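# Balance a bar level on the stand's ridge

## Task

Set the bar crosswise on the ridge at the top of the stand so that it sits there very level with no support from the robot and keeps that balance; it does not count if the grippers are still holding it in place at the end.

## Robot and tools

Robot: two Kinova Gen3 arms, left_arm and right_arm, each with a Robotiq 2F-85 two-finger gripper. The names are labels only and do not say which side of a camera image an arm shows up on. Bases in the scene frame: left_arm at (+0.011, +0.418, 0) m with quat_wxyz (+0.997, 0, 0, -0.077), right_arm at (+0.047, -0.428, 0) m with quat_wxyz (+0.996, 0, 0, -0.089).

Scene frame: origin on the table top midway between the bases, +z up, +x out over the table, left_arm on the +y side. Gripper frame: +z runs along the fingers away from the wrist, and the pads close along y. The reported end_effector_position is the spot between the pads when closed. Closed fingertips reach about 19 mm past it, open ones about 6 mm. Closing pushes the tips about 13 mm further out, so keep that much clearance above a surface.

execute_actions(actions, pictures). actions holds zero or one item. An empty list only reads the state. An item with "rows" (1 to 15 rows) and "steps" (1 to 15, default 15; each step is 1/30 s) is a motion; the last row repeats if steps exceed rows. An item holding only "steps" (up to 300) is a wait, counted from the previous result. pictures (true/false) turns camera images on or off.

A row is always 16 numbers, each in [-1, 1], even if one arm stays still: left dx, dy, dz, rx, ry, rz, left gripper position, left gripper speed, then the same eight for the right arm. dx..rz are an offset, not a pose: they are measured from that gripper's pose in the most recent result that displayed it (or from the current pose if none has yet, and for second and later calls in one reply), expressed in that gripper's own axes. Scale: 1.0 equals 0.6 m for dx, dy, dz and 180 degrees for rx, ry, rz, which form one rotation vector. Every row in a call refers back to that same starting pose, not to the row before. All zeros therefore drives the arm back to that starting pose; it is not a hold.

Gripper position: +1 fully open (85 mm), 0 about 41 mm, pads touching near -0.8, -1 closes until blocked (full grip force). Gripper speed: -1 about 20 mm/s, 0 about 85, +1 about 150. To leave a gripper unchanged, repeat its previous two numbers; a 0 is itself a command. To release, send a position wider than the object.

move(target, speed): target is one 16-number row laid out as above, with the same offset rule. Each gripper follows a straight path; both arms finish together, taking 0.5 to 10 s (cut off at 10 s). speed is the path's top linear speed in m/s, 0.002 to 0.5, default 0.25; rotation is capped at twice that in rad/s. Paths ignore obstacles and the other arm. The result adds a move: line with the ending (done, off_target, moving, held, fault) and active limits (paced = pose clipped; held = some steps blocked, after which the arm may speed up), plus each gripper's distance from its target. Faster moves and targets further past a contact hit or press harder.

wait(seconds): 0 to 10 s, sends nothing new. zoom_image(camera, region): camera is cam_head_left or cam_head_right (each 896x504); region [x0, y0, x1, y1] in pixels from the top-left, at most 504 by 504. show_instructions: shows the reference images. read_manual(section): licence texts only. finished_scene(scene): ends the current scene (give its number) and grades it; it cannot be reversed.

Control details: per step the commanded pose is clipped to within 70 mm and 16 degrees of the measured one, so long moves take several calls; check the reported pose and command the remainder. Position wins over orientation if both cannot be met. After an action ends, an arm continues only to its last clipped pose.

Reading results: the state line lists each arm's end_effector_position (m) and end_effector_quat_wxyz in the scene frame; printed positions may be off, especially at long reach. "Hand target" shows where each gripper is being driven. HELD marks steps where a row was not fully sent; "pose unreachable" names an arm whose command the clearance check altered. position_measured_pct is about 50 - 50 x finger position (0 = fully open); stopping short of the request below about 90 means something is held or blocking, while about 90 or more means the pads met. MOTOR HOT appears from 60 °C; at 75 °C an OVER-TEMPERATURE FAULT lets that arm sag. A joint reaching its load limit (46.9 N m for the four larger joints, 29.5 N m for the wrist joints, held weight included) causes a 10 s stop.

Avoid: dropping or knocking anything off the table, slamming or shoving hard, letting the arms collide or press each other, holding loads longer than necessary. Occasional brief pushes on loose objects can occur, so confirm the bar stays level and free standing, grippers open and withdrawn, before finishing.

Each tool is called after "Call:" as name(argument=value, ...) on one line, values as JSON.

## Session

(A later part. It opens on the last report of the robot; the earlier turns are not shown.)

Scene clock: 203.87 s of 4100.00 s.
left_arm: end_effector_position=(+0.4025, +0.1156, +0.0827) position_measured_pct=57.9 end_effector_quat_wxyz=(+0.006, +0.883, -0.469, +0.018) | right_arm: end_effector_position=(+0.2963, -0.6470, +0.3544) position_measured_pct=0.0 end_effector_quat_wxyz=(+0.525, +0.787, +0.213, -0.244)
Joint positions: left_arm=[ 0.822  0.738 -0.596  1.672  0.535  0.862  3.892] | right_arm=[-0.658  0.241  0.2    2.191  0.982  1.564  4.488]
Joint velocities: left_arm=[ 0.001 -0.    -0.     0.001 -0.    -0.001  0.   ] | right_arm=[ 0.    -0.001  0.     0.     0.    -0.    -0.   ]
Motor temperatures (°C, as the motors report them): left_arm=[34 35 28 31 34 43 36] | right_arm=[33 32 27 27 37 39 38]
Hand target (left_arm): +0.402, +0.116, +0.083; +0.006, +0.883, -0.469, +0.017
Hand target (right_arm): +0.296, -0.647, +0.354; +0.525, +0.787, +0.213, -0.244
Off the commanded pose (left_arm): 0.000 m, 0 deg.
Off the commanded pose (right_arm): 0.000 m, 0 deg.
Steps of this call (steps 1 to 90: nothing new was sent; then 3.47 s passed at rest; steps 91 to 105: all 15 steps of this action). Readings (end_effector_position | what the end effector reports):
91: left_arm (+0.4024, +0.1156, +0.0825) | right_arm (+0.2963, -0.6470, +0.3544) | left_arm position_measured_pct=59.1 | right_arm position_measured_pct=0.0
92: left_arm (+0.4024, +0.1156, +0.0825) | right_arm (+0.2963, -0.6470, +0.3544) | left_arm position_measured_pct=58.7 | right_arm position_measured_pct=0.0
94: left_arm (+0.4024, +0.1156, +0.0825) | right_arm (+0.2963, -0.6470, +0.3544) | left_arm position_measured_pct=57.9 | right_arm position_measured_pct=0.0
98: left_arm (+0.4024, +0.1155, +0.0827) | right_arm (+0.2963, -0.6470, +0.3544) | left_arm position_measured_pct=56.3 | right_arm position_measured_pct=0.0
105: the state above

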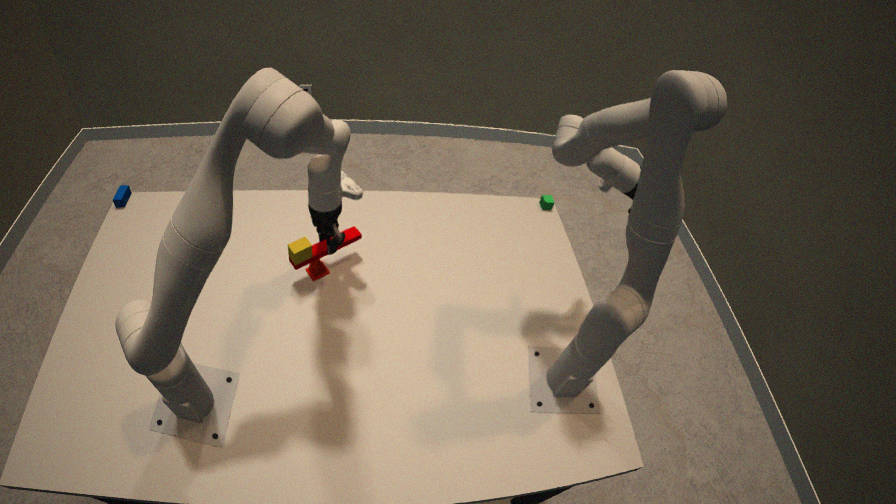

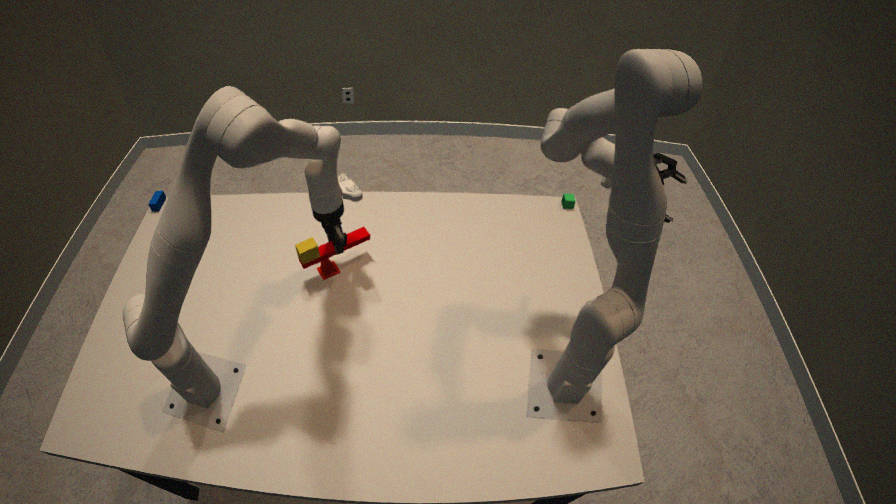

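Call:
execute_actions(actions=[{"rows":[[0,0,0,0,0,0,-0.12,-1,0,0,0,0,0,0,1,0],[0,0,0,0,0,0,-0.12,-1,0,0,0,0,0,0,1,0],[0,0,0,0,0,0,-0.12,-1,0,0,0,0,0,0,1,0],[0,0,0,0,0,0,-0.19,-1,0,0,0,0,0,0,1,0]],"steps":12}])

Call:
zoom_image(camera="cam_head_left", region=[280, 215, 364, 285])

Scene clock: 209.50 s of 4100.00 s.
left_arm: end_effector_position=(+0.4025, +0.1156, +0.0828) position_measured_pct=57.9 end_effector_quat_wxyz=(+0.006, +0.883, -0.469, +0.018) | right_arm: end_effector_position=(+0.2963, -0.6470, +0.3544) position_measured_pct=0.0 end_effector_quat_wxyz=(+0.525, +0.787, +0.213, -0.244)
Joint positions: left_arm=[ 0.822  0.738 -0.596  1.672  0.535  0.862  3.892] | right_arm=[-0.658  0.241  0.2    2.191  0.982  1.564  4.488]
Joint velocities: left_arm=[ 0.    -0.001 -0.001 -0.     0.    -0.    -0.   ] | right_arm=[-0.     0.     0.001  0.    -0.     0.001  0.   ]
Motor temperatures (°C, as the motors report them): left_arm=[34 35 28 31 34 43 36] | right_arm=[33 32 27 27 37 39 38]
Hand target (left_arm): +0.402, +0.116, +0.083; +0.006, +0.883, -0.469, +0.018
Hand target (right_arm): +0.296, -0.647, +0.354; +0.525, +0.787, +0.213, -0.244
Off the commanded pose (left_arm): 0.000 m, 0 deg.
Off the commanded pose (right_arm): 0.000 m, 0 deg.
Steps of this call (steps 1 to 90: nothing new was sent; then 2.23 s passed at rest; steps 91 to 102: all 12 steps of this action). Readings (end_effector_position | what the end effector reports):
91: left_arm (+0.4025, +0.1156, +0.0827) | right_arm (+0.2963, -0.6470, +0.3544) | left_arm position_measured_pct=57.9 | right_arm position_measured_pct=0.0
92: left_arm (+0.4025, +0.1156, +0.0828) | right_arm (+0.2963, -0.6470, +0.3544) | left_arm position_measured_pct=57.9 | right_arm position_measured_pct=0.0
94: left_arm (+0.4024, +0.1156, +0.0827) | right_arm (+0.2963, -0.6470, +0.3544) | left_arm position_measured_pct=57.1 | right_arm position_measured_pct=0.0
98: left_arm (+0.4025, +0.1156, +0.0828) | right_arm (+0.2963, -0.6470, +0.3544) | left_arm position_measured_pct=57.9 | right_arm position_measured_pct=0.0
102: the state above

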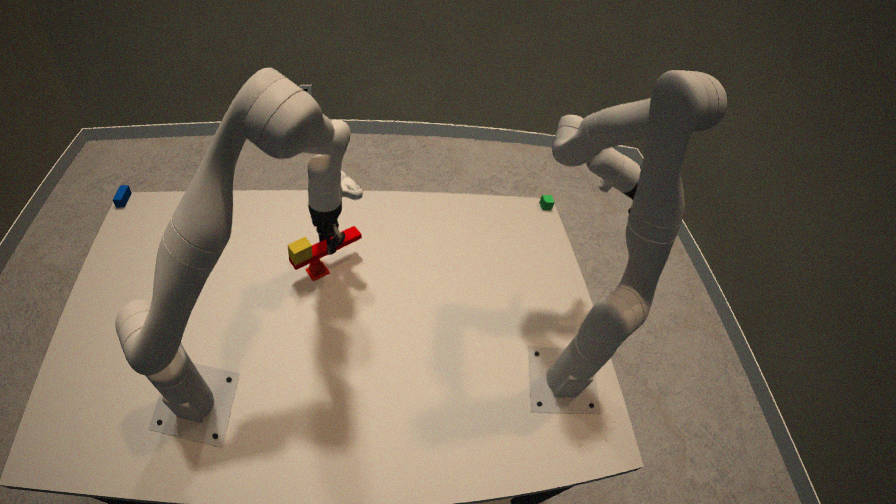

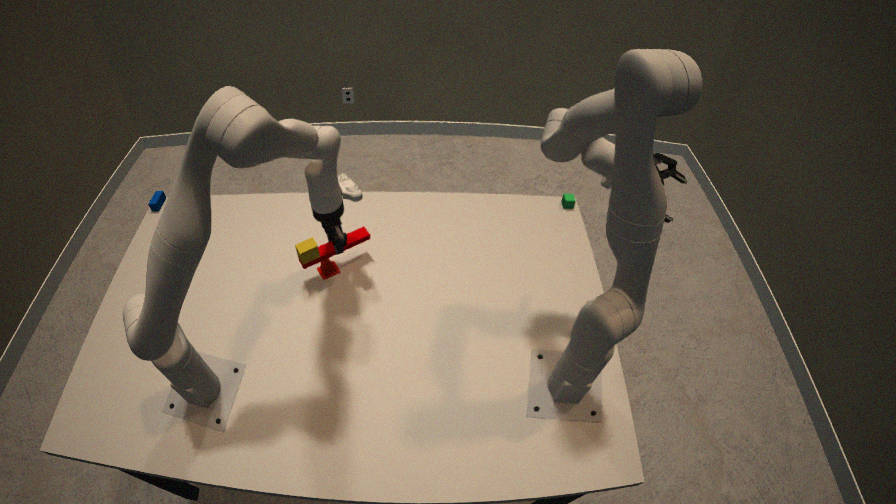

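Region (280, 215, 364, 285) of cam_head_left's 896x504 image, scaled by 6.000, with more detail than that image has.

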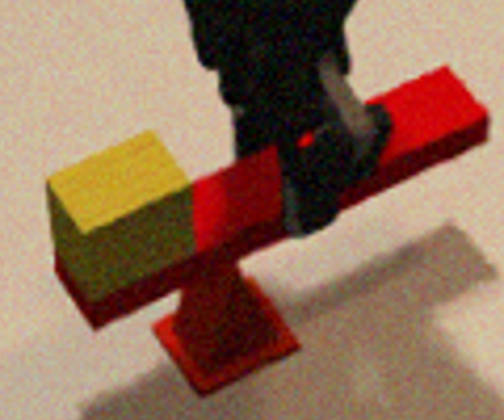

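Call:
execute_actions(actions=[{"rows":[[0,0,0,0,0,0,-0.12,-1,0,0,0,0,0,0,1,0],[0,0,0,0,0,0,-0.12,-1,0,0,0,0,0,0,1,0],[0,0,0,0,0,0,-0.12,-1,0,0,0,0,0,0,1,0],[0,0,0,0,0,0,-0.12,-1,0,0,0,0,0,0,1,0],[0,0,0,0,0,0,-0.12,-1,0,0,0,0,0,0,1,0],[0,0,0,0,0,0,-0.12,-1,0,0,0,0,0,0,1,0],[0,0,0,0,0,0,-0.12,-1,0,0,0,0,0,0,1,0],[0,0,0,0,0,0,-0.18,-1,0,0,0,0,0,0,1,0]],"steps":15}])

Call:
zoom_image(camera="cam_head_left", region=[280, 215, 364, 285])

Scene clock: 215.43 s of 4100.00 s.
left_arm: end_effector_position=(+0.4025, +0.1156, +0.0829) position_measured_pct=57.9 end_effector_quat_wxyz=(+0.006, +0.883, -0.469, +0.018) | right_arm: end_effector_position=(+0.2963, -0.6470, +0.3544) position_measured_pct=0.0 end_effector_quat_wxyz=(+0.525, +0.787, +0.213, -0.244)
Joint positions: left_arm=[ 0.822  0.737 -0.596  1.672  0.535  0.862  3.892] | right_arm=[-0.658  0.241  0.2    2.191  0.982  1.564  4.488]
Joint velocities: left_arm=[ 0.     0.     0.     0.001  0.001 -0.     0.   ] | right_arm=[ 0.    -0.001 -0.    -0.     0.    -0.     0.   ]
Motor temperatures (°C, as the motors report them): left_arm=[34 35 28 31 34 43 36] | right_arm=[33 32 27 27 37 39 38]
Hand target (left_arm): +0.402, +0.116, +0.083; +0.006, +0.883, -0.469, +0.018
Hand target (right_arm): +0.296, -0.647, +0.354; +0.525, +0.787, +0.213, -0.244
Off the commanded pose (left_arm): 0.000 m, 0 deg.
Off the commanded pose (right_arm): 0.000 m, 0 deg.
Steps of this call (steps 1 to 90: nothing new was sent; then 2.43 s passed at rest; steps 91 to 105: all 15 steps of this action). Readings (end_effector_position | what the end effector reports):
91: left_arm (+0.4025, +0.1156, +0.0828) | right_arm (+0.2963, -0.6470, +0.3544) | left_arm position_measured_pct=57.9 | right_arm position_measured_pct=0.0
92: left_arm (+0.4025, +0.1156, +0.0828) | right_arm (+0.2963, -0.6470, +0.3544) | left_arm position_measured_pct=57.9 | right_arm position_measured_pct=0.0
94: left_arm (+0.4024, +0.1156, +0.0828) | right_arm (+0.2963, -0.6470, +0.3544) | left_arm position_measured_pct=57.1 | right_arm position_measured_pct=0.0
98: left_arm (+0.4025, +0.1156, +0.0828) | right_arm (+0.2963, -0.6470, +0.3544) | left_arm position_measured_pct=56.3 | right_arm position_measured_pct=0.0
105: the state above

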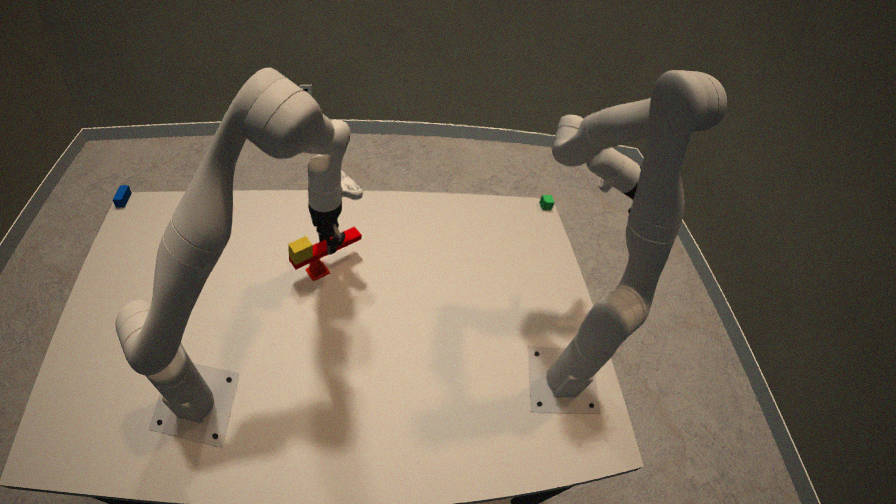

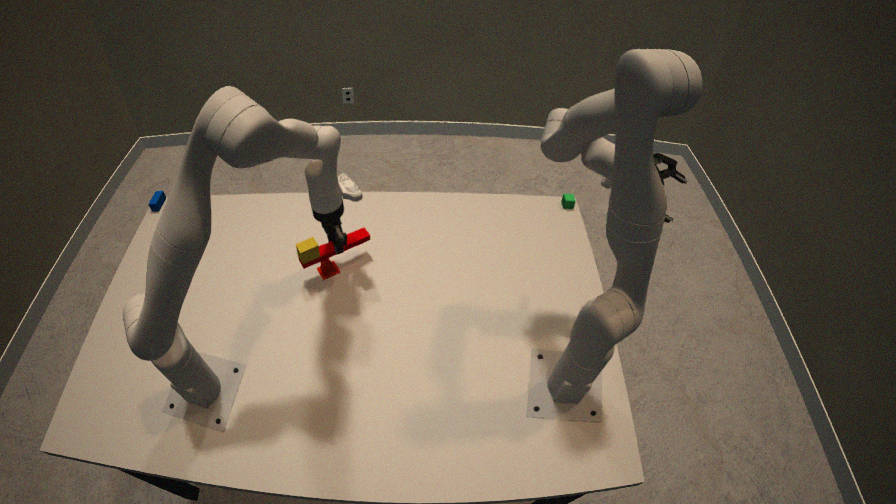

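Region (280, 215, 364, 285) of cam_head_left's 896x504 image, scaled by 6.000, with more detail than that image has.

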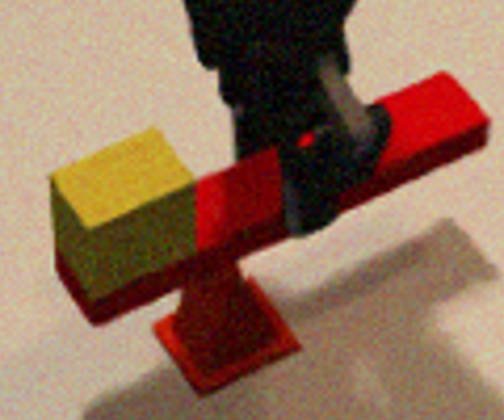

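Call:
zoom_image(camera="cam_head_left", region=[284, 232, 340, 284])

Call:
zoom_image(camera="cam_head_right", region=[290, 215, 374, 285])

Region (284, 232, 340, 284) of cam_head_left's 896x504 image, scaled by 9.000, with more detail than that image has; it fills the top 468 rows of this view, and the rest is white.

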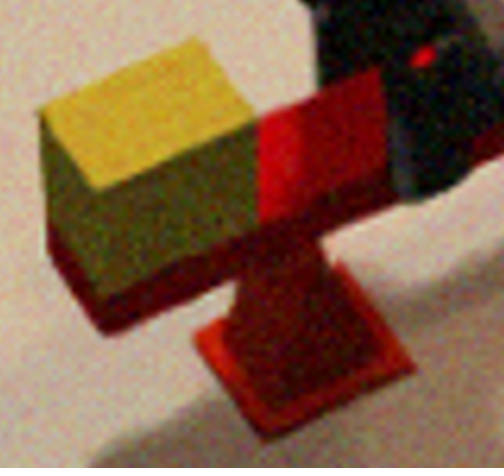

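Region (290, 215, 374, 285) of cam_head_right's 896x504 image, scaled by 6.000, with more detail than that image has.

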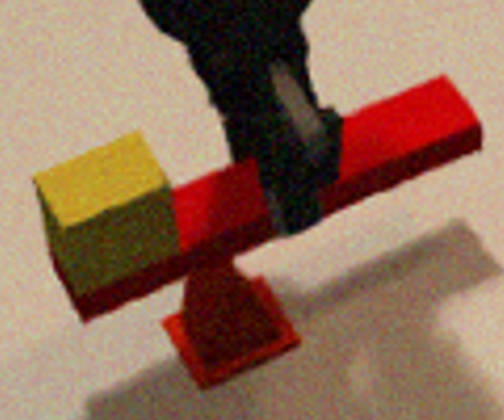

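Call:
execute_actions(actions=[{"rows":[[0,0,0,0,0,0,-0.3,-0.5,0,0,0,0,0,0,1,0]],"steps":6}], pictures=false)

Call:
move(target=[-0.0055,0,-0.0057,0,0.0207,0,-0.3,-0.5,0,0,0,0,0,0,1,0], speed=0.02)

Call:
move(target=[0,0,0.001,0,0,0,-0.3,-0.5,0,0,0,0,0,0,1,0], speed=0.003)

Call:
zoom_image(camera="cam_head_left", region=[280, 215, 364, 285])

Scene clock: 263.90 s of 4100.00 s.
left_arm: end_effector_position=(+0.4025, +0.1156, +0.0831) position_measured_pct=59.9 end_effector_quat_wxyz=(+0.006, +0.883, -0.469, +0.018) | right_arm: end_effector_position=(+0.2963, -0.6470, +0.3544) position_measured_pct=0.0 end_effector_quat_wxyz=(+0.525, +0.787, +0.213, -0.244)
Joint positions: left_arm=[ 0.822  0.737 -0.596  1.672  0.535  0.862  3.892] | right_arm=[-0.658  0.241  0.2    2.191  0.982  1.564  4.488]
Joint velocities: left_arm=[-0.    -0.001  0.     0.001  0.    -0.    -0.   ] | right_arm=[ 0.    -0.001  0.    -0.    -0.     0.    -0.   ]
Motor temperatures (°C, as the motors report them): left_arm=[34 35 28 31 34 43 36] | right_arm=[33 32 27 27 37 39 38]
Hand target (left_arm): +0.402, +0.116, +0.083; +0.006, +0.883, -0.469, +0.018
Hand target (right_arm): +0.296, -0.647, +0.354; +0.525, +0.787, +0.213, -0.244
Off the commanded pose (left_arm): 0.000 m, 0 deg.
Off the commanded pose (right_arm): 0.000 m, 0 deg.
Steps of this call (steps 1 to 90: nothing new was sent; then 45.27 s passed at rest; steps 91 to 96: all 6 steps of this action). Readings (end_effector_position | what the end effector reports):
91: left_arm (+0.4025, +0.1156, +0.0829) | right_arm (+0.2963, -0.6470, +0.3544) | left_arm position_measured_pct=57.9 | right_arm position_measured_pct=0.0
92: left_arm (+0.4025, +0.1156, +0.0829) | right_arm (+0.2963, -0.6470, +0.3544) | left_arm position_measured_pct=57.9 | right_arm position_measured_pct=0.0
94: left_arm (+0.4025, +0.1156, +0.0831) | right_arm (+0.2963, -0.6470, +0.3544) | left_arm position_measured_pct=59.1 | right_arm position_measured_pct=0.0
96: the state above

Scene clock: 266.00 s of 4100.00 s.
left_arm: end_effector_position=(+0.4006, +0.1185, +0.0864) position_measured_pct=59.9 end_effector_quat_wxyz=(+0.021, +0.882, -0.469, +0.046) | right_arm: end_effector_position=(+0.2963, -0.6470, +0.3544) position_measured_pct=0.0 end_effector_quat_wxyz=(+0.525, +0.787, +0.213, -0.244)
Joint positions: left_arm=[ 0.803  0.69  -0.572  1.751  0.579  0.772  3.829] | right_arm=[-0.658  0.241  0.2    2.191  0.982  1.564  4.488]
Joint velocities: left_arm=[-0.002 -0.003  0.     0.003  0.002 -0.005 -0.002] | right_arm=[-0.     0.001  0.001  0.     0.     0.002  0.   ]
Motor temperatures (°C, as the motors report them): left_arm=[34 35 28 31 34 43 36] | right_arm=[33 32 27 27 37 39 38]
Hand target (left_arm): +0.401, +0.119, +0.086; +0.021, +0.882, -0.469, +0.046
Hand target (right_arm): +0.296, -0.647, +0.354; +0.525, +0.787, +0.213, -0.244
Off the commanded pose (left_arm): 0.000 m, 0 deg.
Off the commanded pose (right_arm): 0.000 m, 0 deg.
move: done

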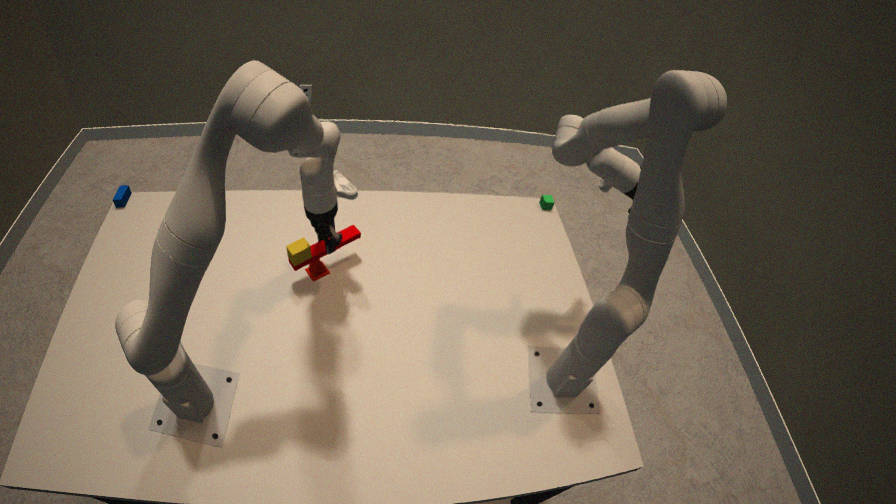

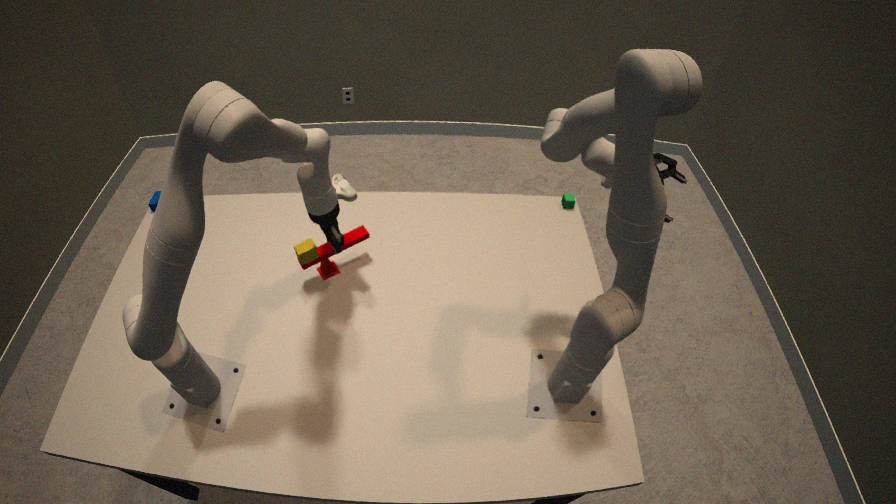

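Scene clock: 266.70 s of 4100.00 s.
left_arm: end_effector_position=(+0.4007, +0.1184, +0.0858) position_measured_pct=59.9 end_effector_quat_wxyz=(+0.021, +0.882, -0.469, +0.046) | right_arm: end_effector_position=(+0.2963, -0.6470, +0.3544) position_measured_pct=0.0 end_effector_quat_wxyz=(+0.525, +0.787, +0.213, -0.244)
Joint positions: left_arm=[ 0.802  0.691 -0.572  1.751  0.58   0.771  3.828] | right_arm=[-0.658  0.241  0.2    2.191  0.982  1.564  4.488]
Joint velocities: left_arm=[-0.001  0.001 -0.001  0.     0.     0.     0.   ] | right_arm=[ 0.     0.    -0.     0.     0.     0.002 -0.   ]
Motor temperatures (°C, as the motors report them): left_arm=[34 35 28 31 34 43 36] | right_arm=[33 32 27 27 37 39 38]
Hand target (left_arm): +0.401, +0.118, +0.086; +0.021, +0.882, -0.469, +0.046
Hand target (right_arm): +0.296, -0.647, +0.354; +0.525, +0.787, +0.213, -0.244
Off the commanded pose (left_arm): 0.000 m, 0 deg.
Off the commanded pose (right_arm): 0.000 m, 0 deg.
move: done

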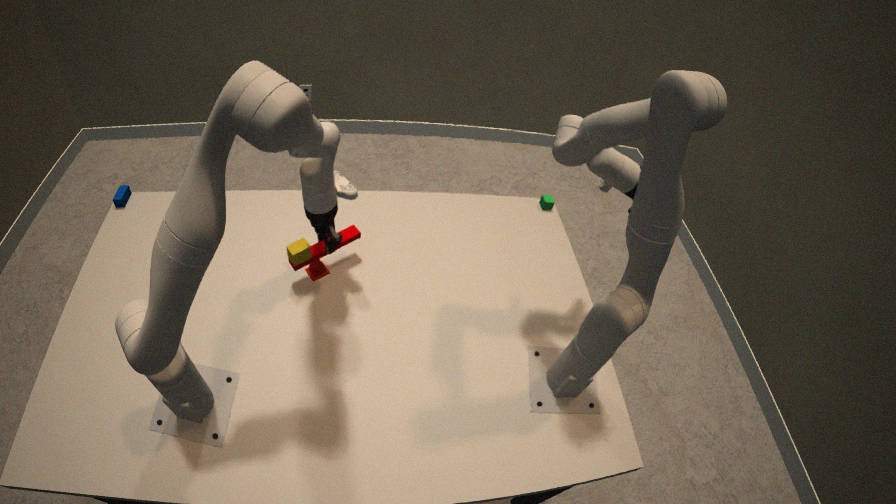

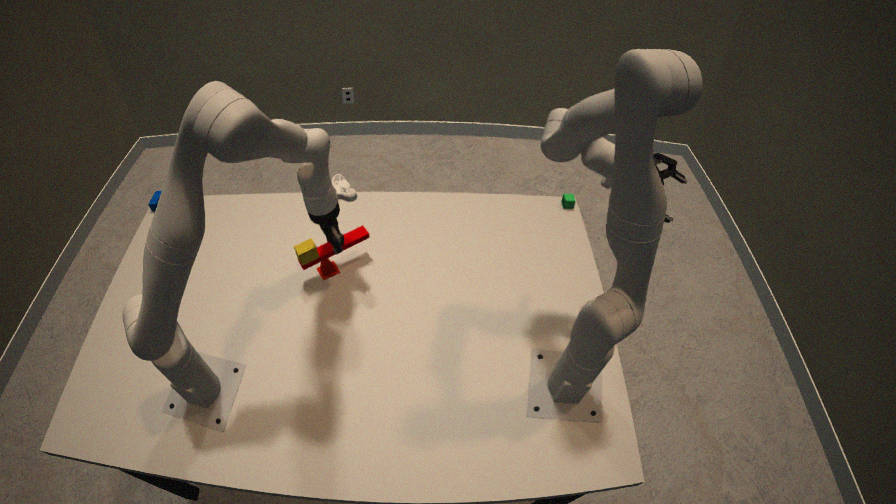

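Region (280, 215, 364, 285) of cam_head_left's 896x504 image, scaled by 6.000, with more detail than that image has.

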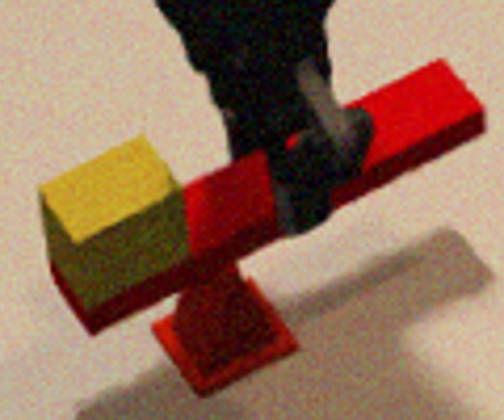

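Call:
execute_actions(actions=[{"rows":[[0,0,0,0,0,0,-0.12,-1,0,0,0,0,0,0,1,0],[0,0,0,0,0,0,-0.12,-1,0,0,0,0,0,0,1,0],[0,0,0,0,0,0,-0.12,-1,0,0,0,0,0,0,1,0],[0,0,0,0,0,0,-0.12,-1,0,0,0,0,0,0,1,0],[0,0,0,0,0,0,-0.12,-1,0,0,0,0,0,0,1,0],[0,0,0,0,0,0,-0.12,-1,0,0,0,0,0,0,1,0],[0,0,0,0,0,0,-0.12,-1,0,0,0,0,0,0,1,0],[0,0,0,0,0,0,-0.12,-1,0,0,0,0,0,0,1,0],[0,0,0,0,0,0,-0.18,-1,0,0,0,0,0,0,1,0]],"steps":15}])

Call:
zoom_image(camera="cam_head_left", region=[280, 215, 364, 285])

Scene clock: 276.10 s of 4100.00 s.
left_arm: end_effector_position=(+0.4007, +0.1184, +0.0860) position_measured_pct=57.9 end_effector_quat_wxyz=(+0.021, +0.882, -0.469, +0.046) | right_arm: end_effector_position=(+0.2963, -0.6470, +0.3544) position_measured_pct=0.0 end_effector_quat_wxyz=(+0.525, +0.787, +0.213, -0.244)
Joint positions: left_arm=[ 0.802  0.691 -0.572  1.751  0.58   0.771  3.828] | right_arm=[-0.658  0.241  0.2    2.191  0.982  1.564  4.488]
Joint velocities: left_arm=[-0.001  0.    -0.     0.     0.    -0.001 -0.   ] | right_arm=[ 0.001  0.    -0.001  0.    -0.    -0.001 -0.   ]
Motor temperatures (°C, as the motors report them): left_arm=[34 35 28 31 34 43 36] | right_arm=[33 32 27 27 37 39 38]
Hand target (left_arm): +0.401, +0.118, +0.086; +0.021, +0.882, -0.469, +0.046
Hand target (right_arm): +0.296, -0.647, +0.354; +0.525, +0.787, +0.213, -0.244
Off the commanded pose (left_arm): 0.000 m, 0 deg.
Off the commanded pose (right_arm): 0.000 m, 0 deg.
Steps of this call (steps 1 to 90: nothing new was sent; then 5.90 s passed at rest; steps 91 to 105: all 15 steps of this action). Readings (end_effector_position | what the end effector reports):
91: left_arm (+0.4007, +0.1184, +0.0858) | right_arm (+0.2963, -0.6470, +0.3544) | left_arm position_measured_pct=59.9 | right_arm position_measured_pct=0.0
92: left_arm (+0.4007, +0.1184, +0.0858) | right_arm (+0.2963, -0.6470, +0.3544) | left_arm position_measured_pct=59.9 | right_arm position_measured_pct=0.0
94: left_arm (+0.4007, +0.1184, +0.0858) | right_arm (+0.2963, -0.6470, +0.3544) | left_arm position_measured_pct=58.3 | right_arm position_measured_pct=0.0
98: left_arm (+0.4008, +0.1184, +0.0860) | right_arm (+0.2963, -0.6470, +0.3544) | left_arm position_measured_pct=56.3 | right_arm position_measured_pct=0.0
105: the state above

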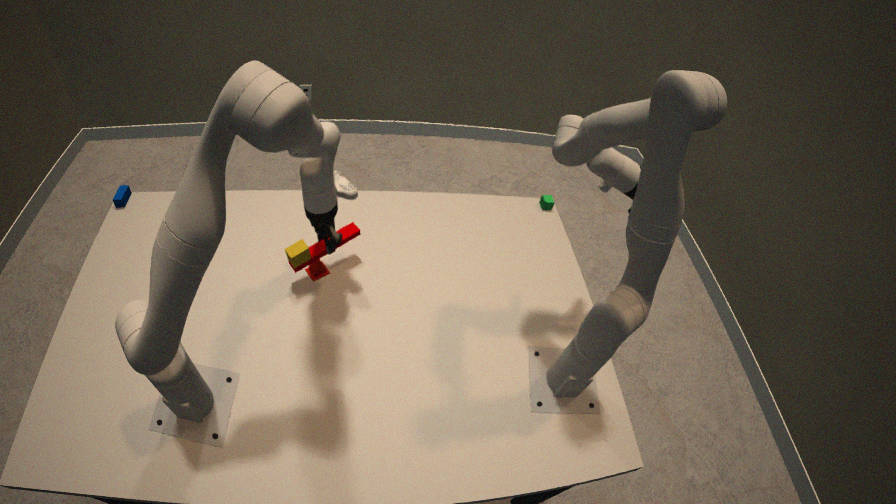

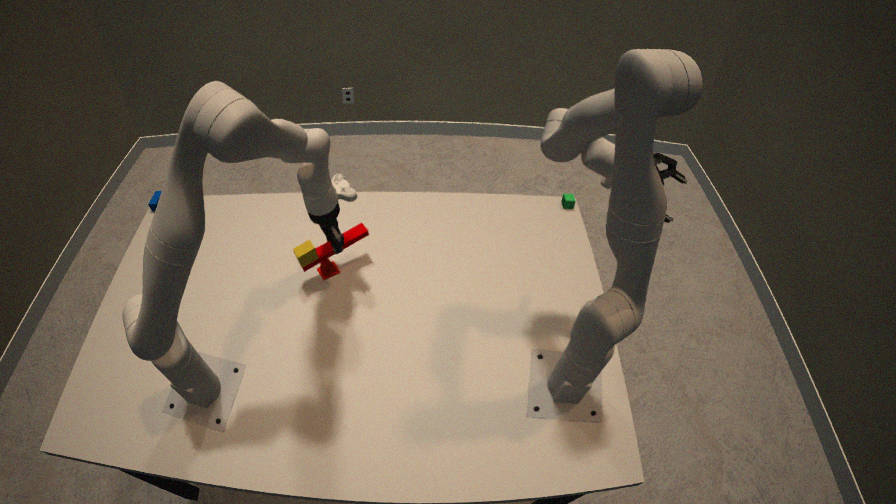

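Region (280, 215, 364, 285) of cam_head_left's 896x504 image, scaled by 6.000, with more detail than that image has.

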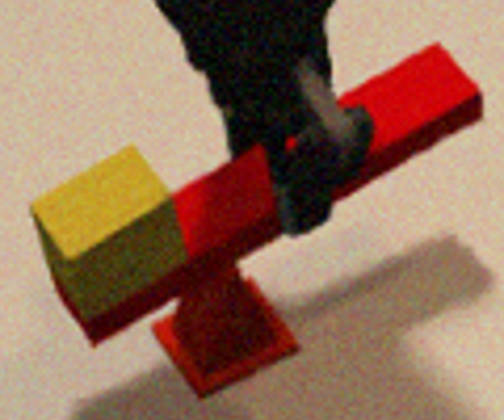

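Call:
execute_actions(actions=[{"rows":[[0,0,0,0,0,0,-0.3,-0.5,0,0,0,0,0,0,1,0]],"steps":6}], pictures=false)

Call:
move(target=[0.0055,0,0.0072,0,-0.0373,0,-0.3,-0.5,0,0,0,0,0,0,1,0], speed=0.03)

Call:
zoom_image(camera="cam_head_left", region=[280, 215, 364, 285])

Scene clock: 300.67 s of 4100.00 s.
left_arm: end_effector_position=(+0.4007, +0.1184, +0.0862) position_measured_pct=59.5 end_effector_quat_wxyz=(+0.021, +0.882, -0.469, +0.046) | right_arm: end_effector_position=(+0.2963, -0.6470, +0.3544) position_measured_pct=0.0 end_effector_quat_wxyz=(+0.525, +0.787, +0.213, -0.244)
Joint positions: left_arm=[ 0.802  0.69  -0.572  1.751  0.58   0.771  3.828] | right_arm=[-0.658  0.241  0.2    2.191  0.982  1.564  4.488]
Joint velocities: left_arm=[ 0.    -0.001  0.001 -0.001  0.001 -0.001 -0.   ] | right_arm=[-0.    -0.001  0.    -0.     0.     0.     0.   ]
Motor temperatures (°C, as the motors report them): left_arm=[34 35 28 31 34 43 36] | right_arm=[33 32 27 27 37 39 38]
Hand target (left_arm): +0.401, +0.118, +0.086; +0.021, +0.882, -0.469, +0.046
Hand target (right_arm): +0.296, -0.647, +0.354; +0.525, +0.787, +0.213, -0.244
Off the commanded pose (left_arm): 0.000 m, 0 deg.
Off the commanded pose (right_arm): 0.000 m, 0 deg.
Steps of this call (steps 1 to 90: nothing new was sent; then 21.37 s passed at rest; steps 91 to 96: all 6 steps of this action). Readings (end_effector_position | what the end effector reports):
91: left_arm (+0.4007, +0.1184, +0.0860) | right_arm (+0.2963, -0.6470, +0.3544) | left_arm position_measured_pct=57.9 | right_arm position_measured_pct=0.0
92: left_arm (+0.4007, +0.1184, +0.0860) | right_arm (+0.2963, -0.6470, +0.3544) | left_arm position_measured_pct=57.9 | right_arm position_measured_pct=0.0
94: left_arm (+0.4007, +0.1184, +0.0862) | right_arm (+0.2963, -0.6470, +0.3544) | left_arm position_measured_pct=59.1 | right_arm position_measured_pct=0.0
96: the state above

Scene clock: 303.07 s of 4100.00 s.
left_arm: end_effector_position=(+0.4026, +0.1153, +0.0822) position_measured_pct=59.5 end_effector_quat_wxyz=(-0.006, +0.883, -0.470, -0.005) | right_arm: end_effector_position=(+0.2963, -0.6470, +0.3544) position_measured_pct=0.0 end_effector_quat_wxyz=(+0.525, +0.787, +0.213, -0.244)
Joint positions: left_arm=[ 0.832  0.769 -0.611  1.614  0.503  0.933  3.933] | right_arm=[-0.658  0.241  0.2    2.191  0.982  1.564  4.488]
Joint velocities: left_arm=[ 0.     0.002 -0.    -0.005 -0.002  0.003  0.002] | right_arm=[-0.001  0.001 -0.    -0.    -0.    -0.    -0.   ]
Motor temperatures (°C, as the motors report them): left_arm=[34 35 28 31 34 43 36] | right_arm=[33 32 27 27 37 39 38]
Hand target (left_arm): +0.403, +0.115, +0.082; -0.006, +0.883, -0.470, -0.005
Hand target (right_arm): +0.296, -0.647, +0.354; +0.525, +0.787, +0.213, -0.244
Off the commanded pose (left_arm): 0.000 m, 0 deg.
Off the commanded pose (right_arm): 0.000 m, 0 deg.
move: done

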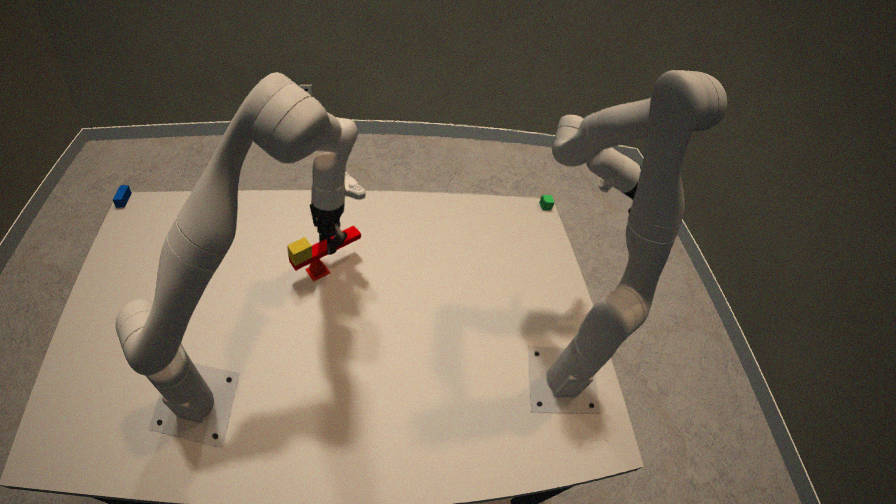

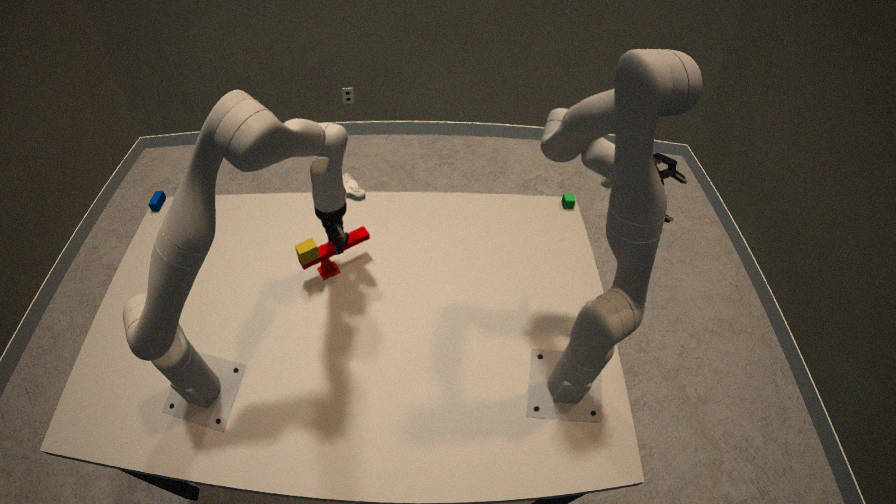

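Region (280, 215, 364, 285) of cam_head_left's 896x504 image, scaled by 6.000, with more detail than that image has.

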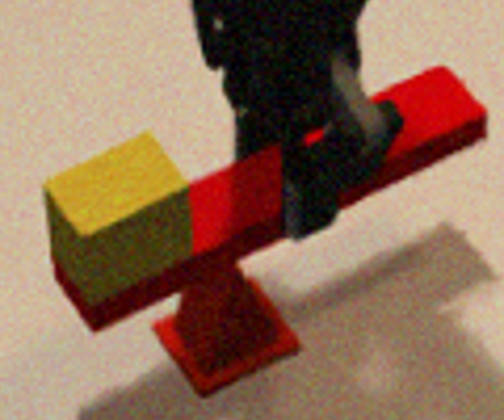

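Call:
move(target=[0,0,0.0012,0,0,0,-0.3,-0.5,0,0,0,0,0,0,1,0], speed=0.003)

Call:
zoom_image(camera="cam_head_left", region=[280, 215, 364, 285])

Scene clock: 308.40 s of 4100.00 s.
left_arm: end_effector_position=(+0.4026, +0.1153, +0.0820) position_measured_pct=59.5 end_effector_quat_wxyz=(-0.006, +0.883, -0.470, -0.005) | right_arm: end_effector_position=(+0.2963, -0.6470, +0.3544) position_measured_pct=0.0 end_effector_quat_wxyz=(+0.525, +0.787, +0.213, -0.244)
Joint positions: left_arm=[ 0.831  0.769 -0.61   1.614  0.504  0.933  3.933] | right_arm=[-0.658  0.241  0.2    2.191  0.982  1.564  4.488]
Joint velocities: left_arm=[-0.    -0.001 -0.001 -0.    -0.    -0.001 -0.   ] | right_arm=[ 0.001 -0.    -0.     0.     0.    -0.002  0.001]
Motor temperatures (°C, as the motors report them): left_arm=[34 35 28 31 34 43 36] | right_arm=[33 32 27 27 37 39 38]
Hand target (left_arm): +0.403, +0.115, +0.081; -0.006, +0.883, -0.470, -0.005
Hand target (right_arm): +0.296, -0.647, +0.354; +0.525, +0.787, +0.213, -0.244
Off the commanded pose (left_arm): 0.001 m, 0 deg.
Off the commanded pose (right_arm): 0.000 m, 0 deg.
After step 90, 1.63 s passed at rest.
move: done

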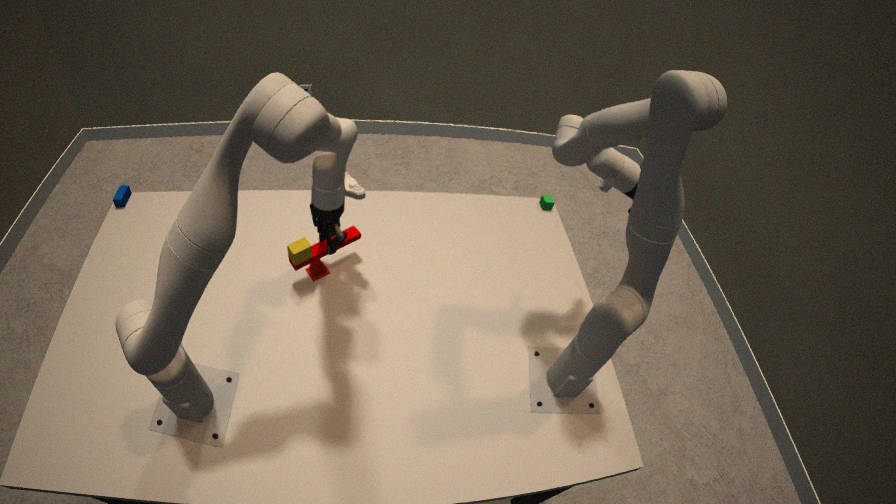

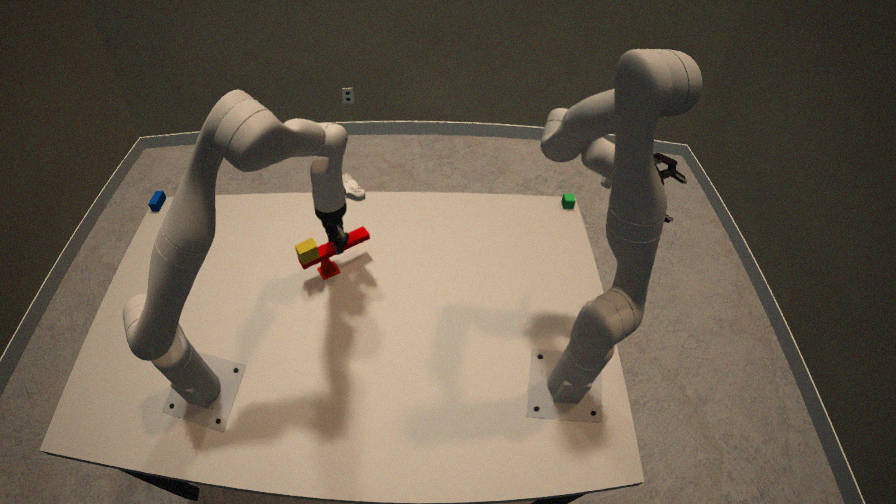

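Region (280, 215, 364, 285) of cam_head_left's 896x504 image, scaled by 6.000, with more detail than that image has.

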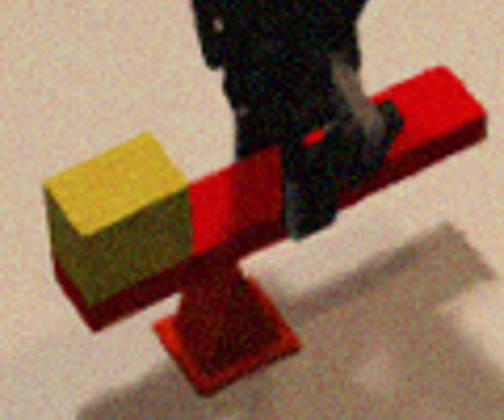

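Call:
execute_actions(actions=[{"rows":[[0,0,-0.0002,0,0,0,-0.3,-0.5,0,0,0,0,0,0,1,0],[0,0,-0.0002,0,0,0,-0.3,-0.5,0,0,0,0,0,0,1,0],[0,0,-0.0002,0,0,0,-0.3,-0.5,0,0,0,0,0,0,1,0],[0,0,-0.0002,0,0,0,-0.12,-1,0,0,0,0,0,0,1,0],[0,0,-0.0002,0,0,0,-0.12,-1,0,0,0,0,0,0,1,0],[0,0,-0.0002,0,0,0,-0.12,-1,0,0,0,0,0,0,1,0],[0,0,-0.0002,0,0,0,-0.12,-1,0,0,0,0,0,0,1,0],[0,0,-0.0002,0,0,0,-0.12,-1,0,0,0,0,0,0,1,0],[0,0,-0.0002,0,0,0,-0.12,-1,0,0,0,0,0,0,1,0],[0,0,-0.0002,0,0,0,-0.18,-1,0,0,0,0,0,0,1,0]],"steps":15}])

Call:
zoom_image(camera="cam_head_left", region=[280, 215, 364, 285])

Scene clock: 318.33 s of 4100.00 s.
left_arm: end_effector_position=(+0.4027, +0.1153, +0.0822) position_measured_pct=57.9 end_effector_quat_wxyz=(-0.006, +0.883, -0.470, -0.005) | right_arm: end_effector_position=(+0.2963, -0.6470, +0.3544) position_measured_pct=0.0 end_effector_quat_wxyz=(+0.525, +0.787, +0.213, -0.244)
Joint positions: left_arm=[ 0.831  0.769 -0.61   1.614  0.503  0.933  3.933] | right_arm=[-0.658  0.241  0.2    2.191  0.982  1.564  4.488]
Joint velocities: left_arm=[-0.    -0.001 -0.    -0.001 -0.    -0.002 -0.001] | right_arm=[ 0.    -0.     0.001 -0.     0.     0.     0.   ]
Motor temperatures (°C, as the motors report them): left_arm=[34 35 28 31 34 43 36] | right_arm=[33 32 27 27 37 39 38]
Hand target (left_arm): +0.403, +0.115, +0.082; -0.006, +0.883, -0.470, -0.005
Hand target (right_arm): +0.296, -0.647, +0.354; +0.525, +0.787, +0.213, -0.244
Off the commanded pose (left_arm): 0.000 m, 0 deg.
Off the commanded pose (right_arm): 0.000 m, 0 deg.
Steps of this call (steps 1 to 90: nothing new was sent; then 6.43 s passed at rest; steps 91 to 105: all 15 steps of this action). Readings (end_effector_position | what the end effector reports):
91: left_arm (+0.4026, +0.1153, +0.0821) | right_arm (+0.2963, -0.6470, +0.3544) | left_arm position_measured_pct=59.5 | right_arm position_measured_pct=0.0
92: left_arm (+0.4026, +0.1153, +0.0823) | right_arm (+0.2963, -0.6470, +0.3544) | left_arm position_measured_pct=59.5 | right_arm position_measured_pct=0.0
94: left_arm (+0.4026, +0.1153, +0.0822) | right_arm (+0.2963, -0.6470, +0.3544) | left_arm position_measured_pct=59.5 | right_arm position_measured_pct=0.0
98: left_arm (+0.4025, +0.1154, +0.0819) | right_arm (+0.2963, -0.6470, +0.3544) | left_arm position_measured_pct=57.9 | right_arm position_measured_pct=0.0
105: the state above

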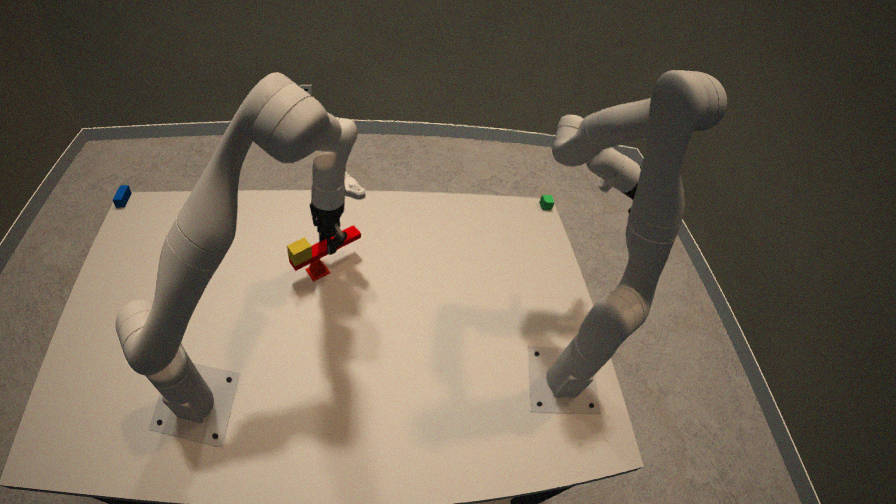

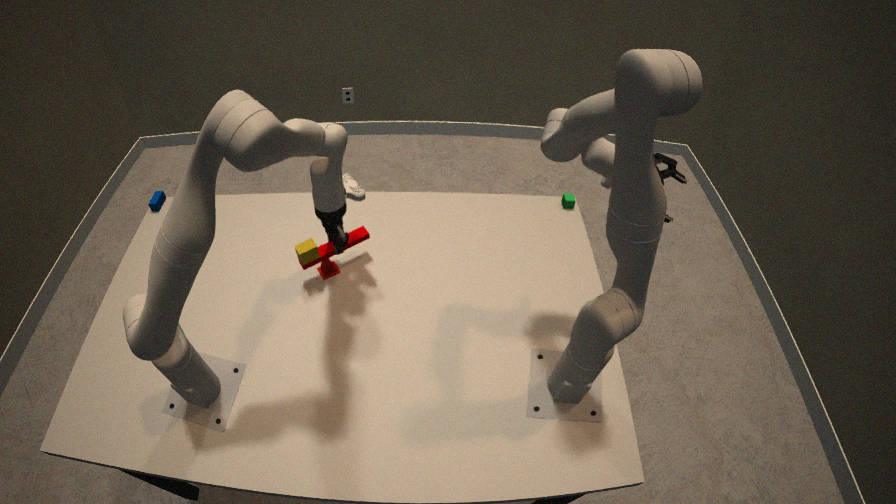

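Region (280, 215, 364, 285) of cam_head_left's 896x504 image, scaled by 6.000, with more detail than that image has.

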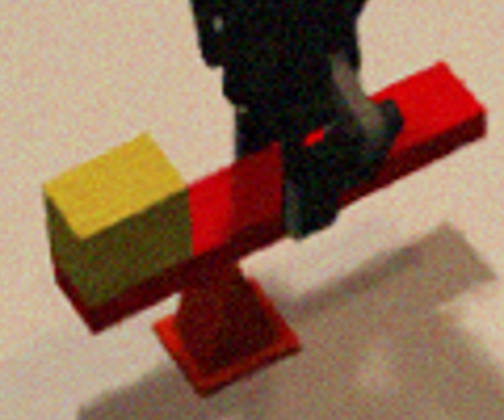

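Call:
execute_actions(actions=[{"rows":[[0,0,0,0,0,0,-0.12,-1,0,0,0,0,0,0,1,0],[0,0,0,0,0,0,-0.12,-1,0,0,0,0,0,0,1,0],[0,0,0,0,0,0,-0.12,-1,0,0,0,0,0,0,1,0],[0,0,0,0,0,0,-0.12,-1,0,0,0,0,0,0,1,0],[0,0,0,0,0,0,-0.18,-1,0,0,0,0,0,0,1,0]],"steps":12}])

Call:
zoom_image(camera="cam_head_left", region=[280, 215, 364, 285])

Scene clock: 324.03 s of 4100.00 s.
left_arm: end_effector_position=(+0.4027, +0.1153, +0.0823) position_measured_pct=57.9 end_effector_quat_wxyz=(-0.006, +0.883, -0.470, -0.005) | right_arm: end_effector_position=(+0.2963, -0.6470, +0.3544) position_measured_pct=0.0 end_effector_quat_wxyz=(+0.525, +0.787, +0.213, -0.244)
Joint positions: left_arm=[ 0.831  0.768 -0.61   1.614  0.503  0.933  3.933] | right_arm=[-0.658  0.241  0.2    2.191  0.982  1.564  4.488]
Joint velocities: left_arm=[ 0.    -0.001  0.001 -0.001  0.    -0.001 -0.   ] | right_arm=[-0.    -0.    -0.    -0.    -0.     0.001 -0.001]
Motor temperatures (°C, as the motors report them): left_arm=[34 35 28 31 34 43 36] | right_arm=[33 32 27 27 37 39 38]
Hand target (left_arm): +0.403, +0.115, +0.082; -0.006, +0.883, -0.470, -0.005
Hand target (right_arm): +0.296, -0.647, +0.354; +0.525, +0.787, +0.213, -0.244
Off the commanded pose (left_arm): 0.000 m, 0 deg.
Off the commanded pose (right_arm): 0.000 m, 0 deg.
Steps of this call (steps 1 to 90: nothing new was sent; then 2.30 s passed at rest; steps 91 to 102: all 12 steps of this action). Readings (end_effector_position | what the end effector reports):
91: left_arm (+0.4027, +0.1153, +0.0823) | right_arm (+0.2963, -0.6470, +0.3544) | left_arm position_measured_pct=57.9 | right_arm position_measured_pct=0.0
92: left_arm (+0.4027, +0.1153, +0.0822) | right_arm (+0.2963, -0.6470, +0.3544) | left_arm position_measured_pct=57.9 | right_arm position_measured_pct=0.0
94: left_arm (+0.4027, +0.1153, +0.0822) | right_arm (+0.2963, -0.6470, +0.3544) | left_arm position_measured_pct=56.7 | right_arm position_measured_pct=0.0
98: left_arm (+0.4027, +0.1153, +0.0823) | right_arm (+0.2963, -0.6470, +0.3544) | left_arm position_measured_pct=57.5 | right_arm position_measured_pct=0.0
102: the state above

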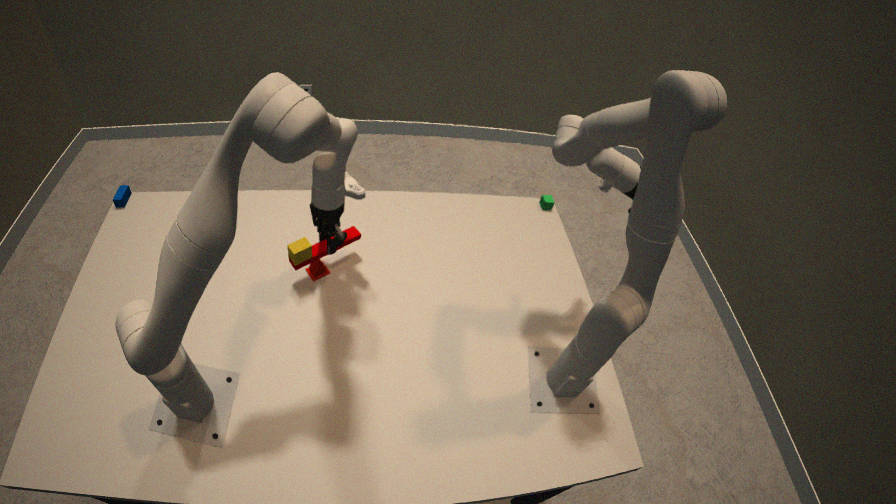

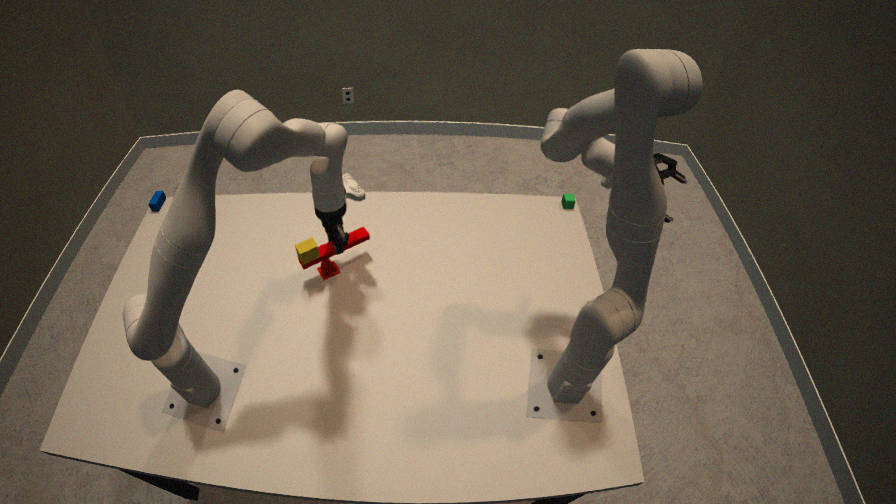

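Region (280, 215, 364, 285) of cam_head_left's 896x504 image, scaled by 6.000, with more detail than that image has.

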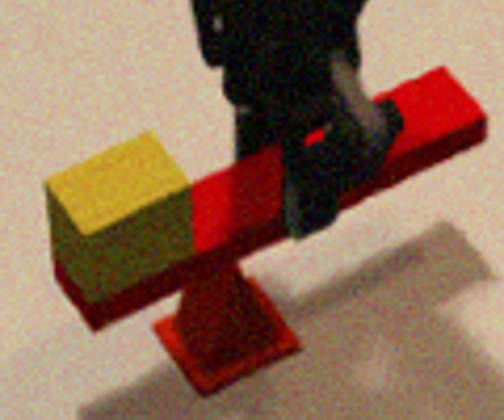

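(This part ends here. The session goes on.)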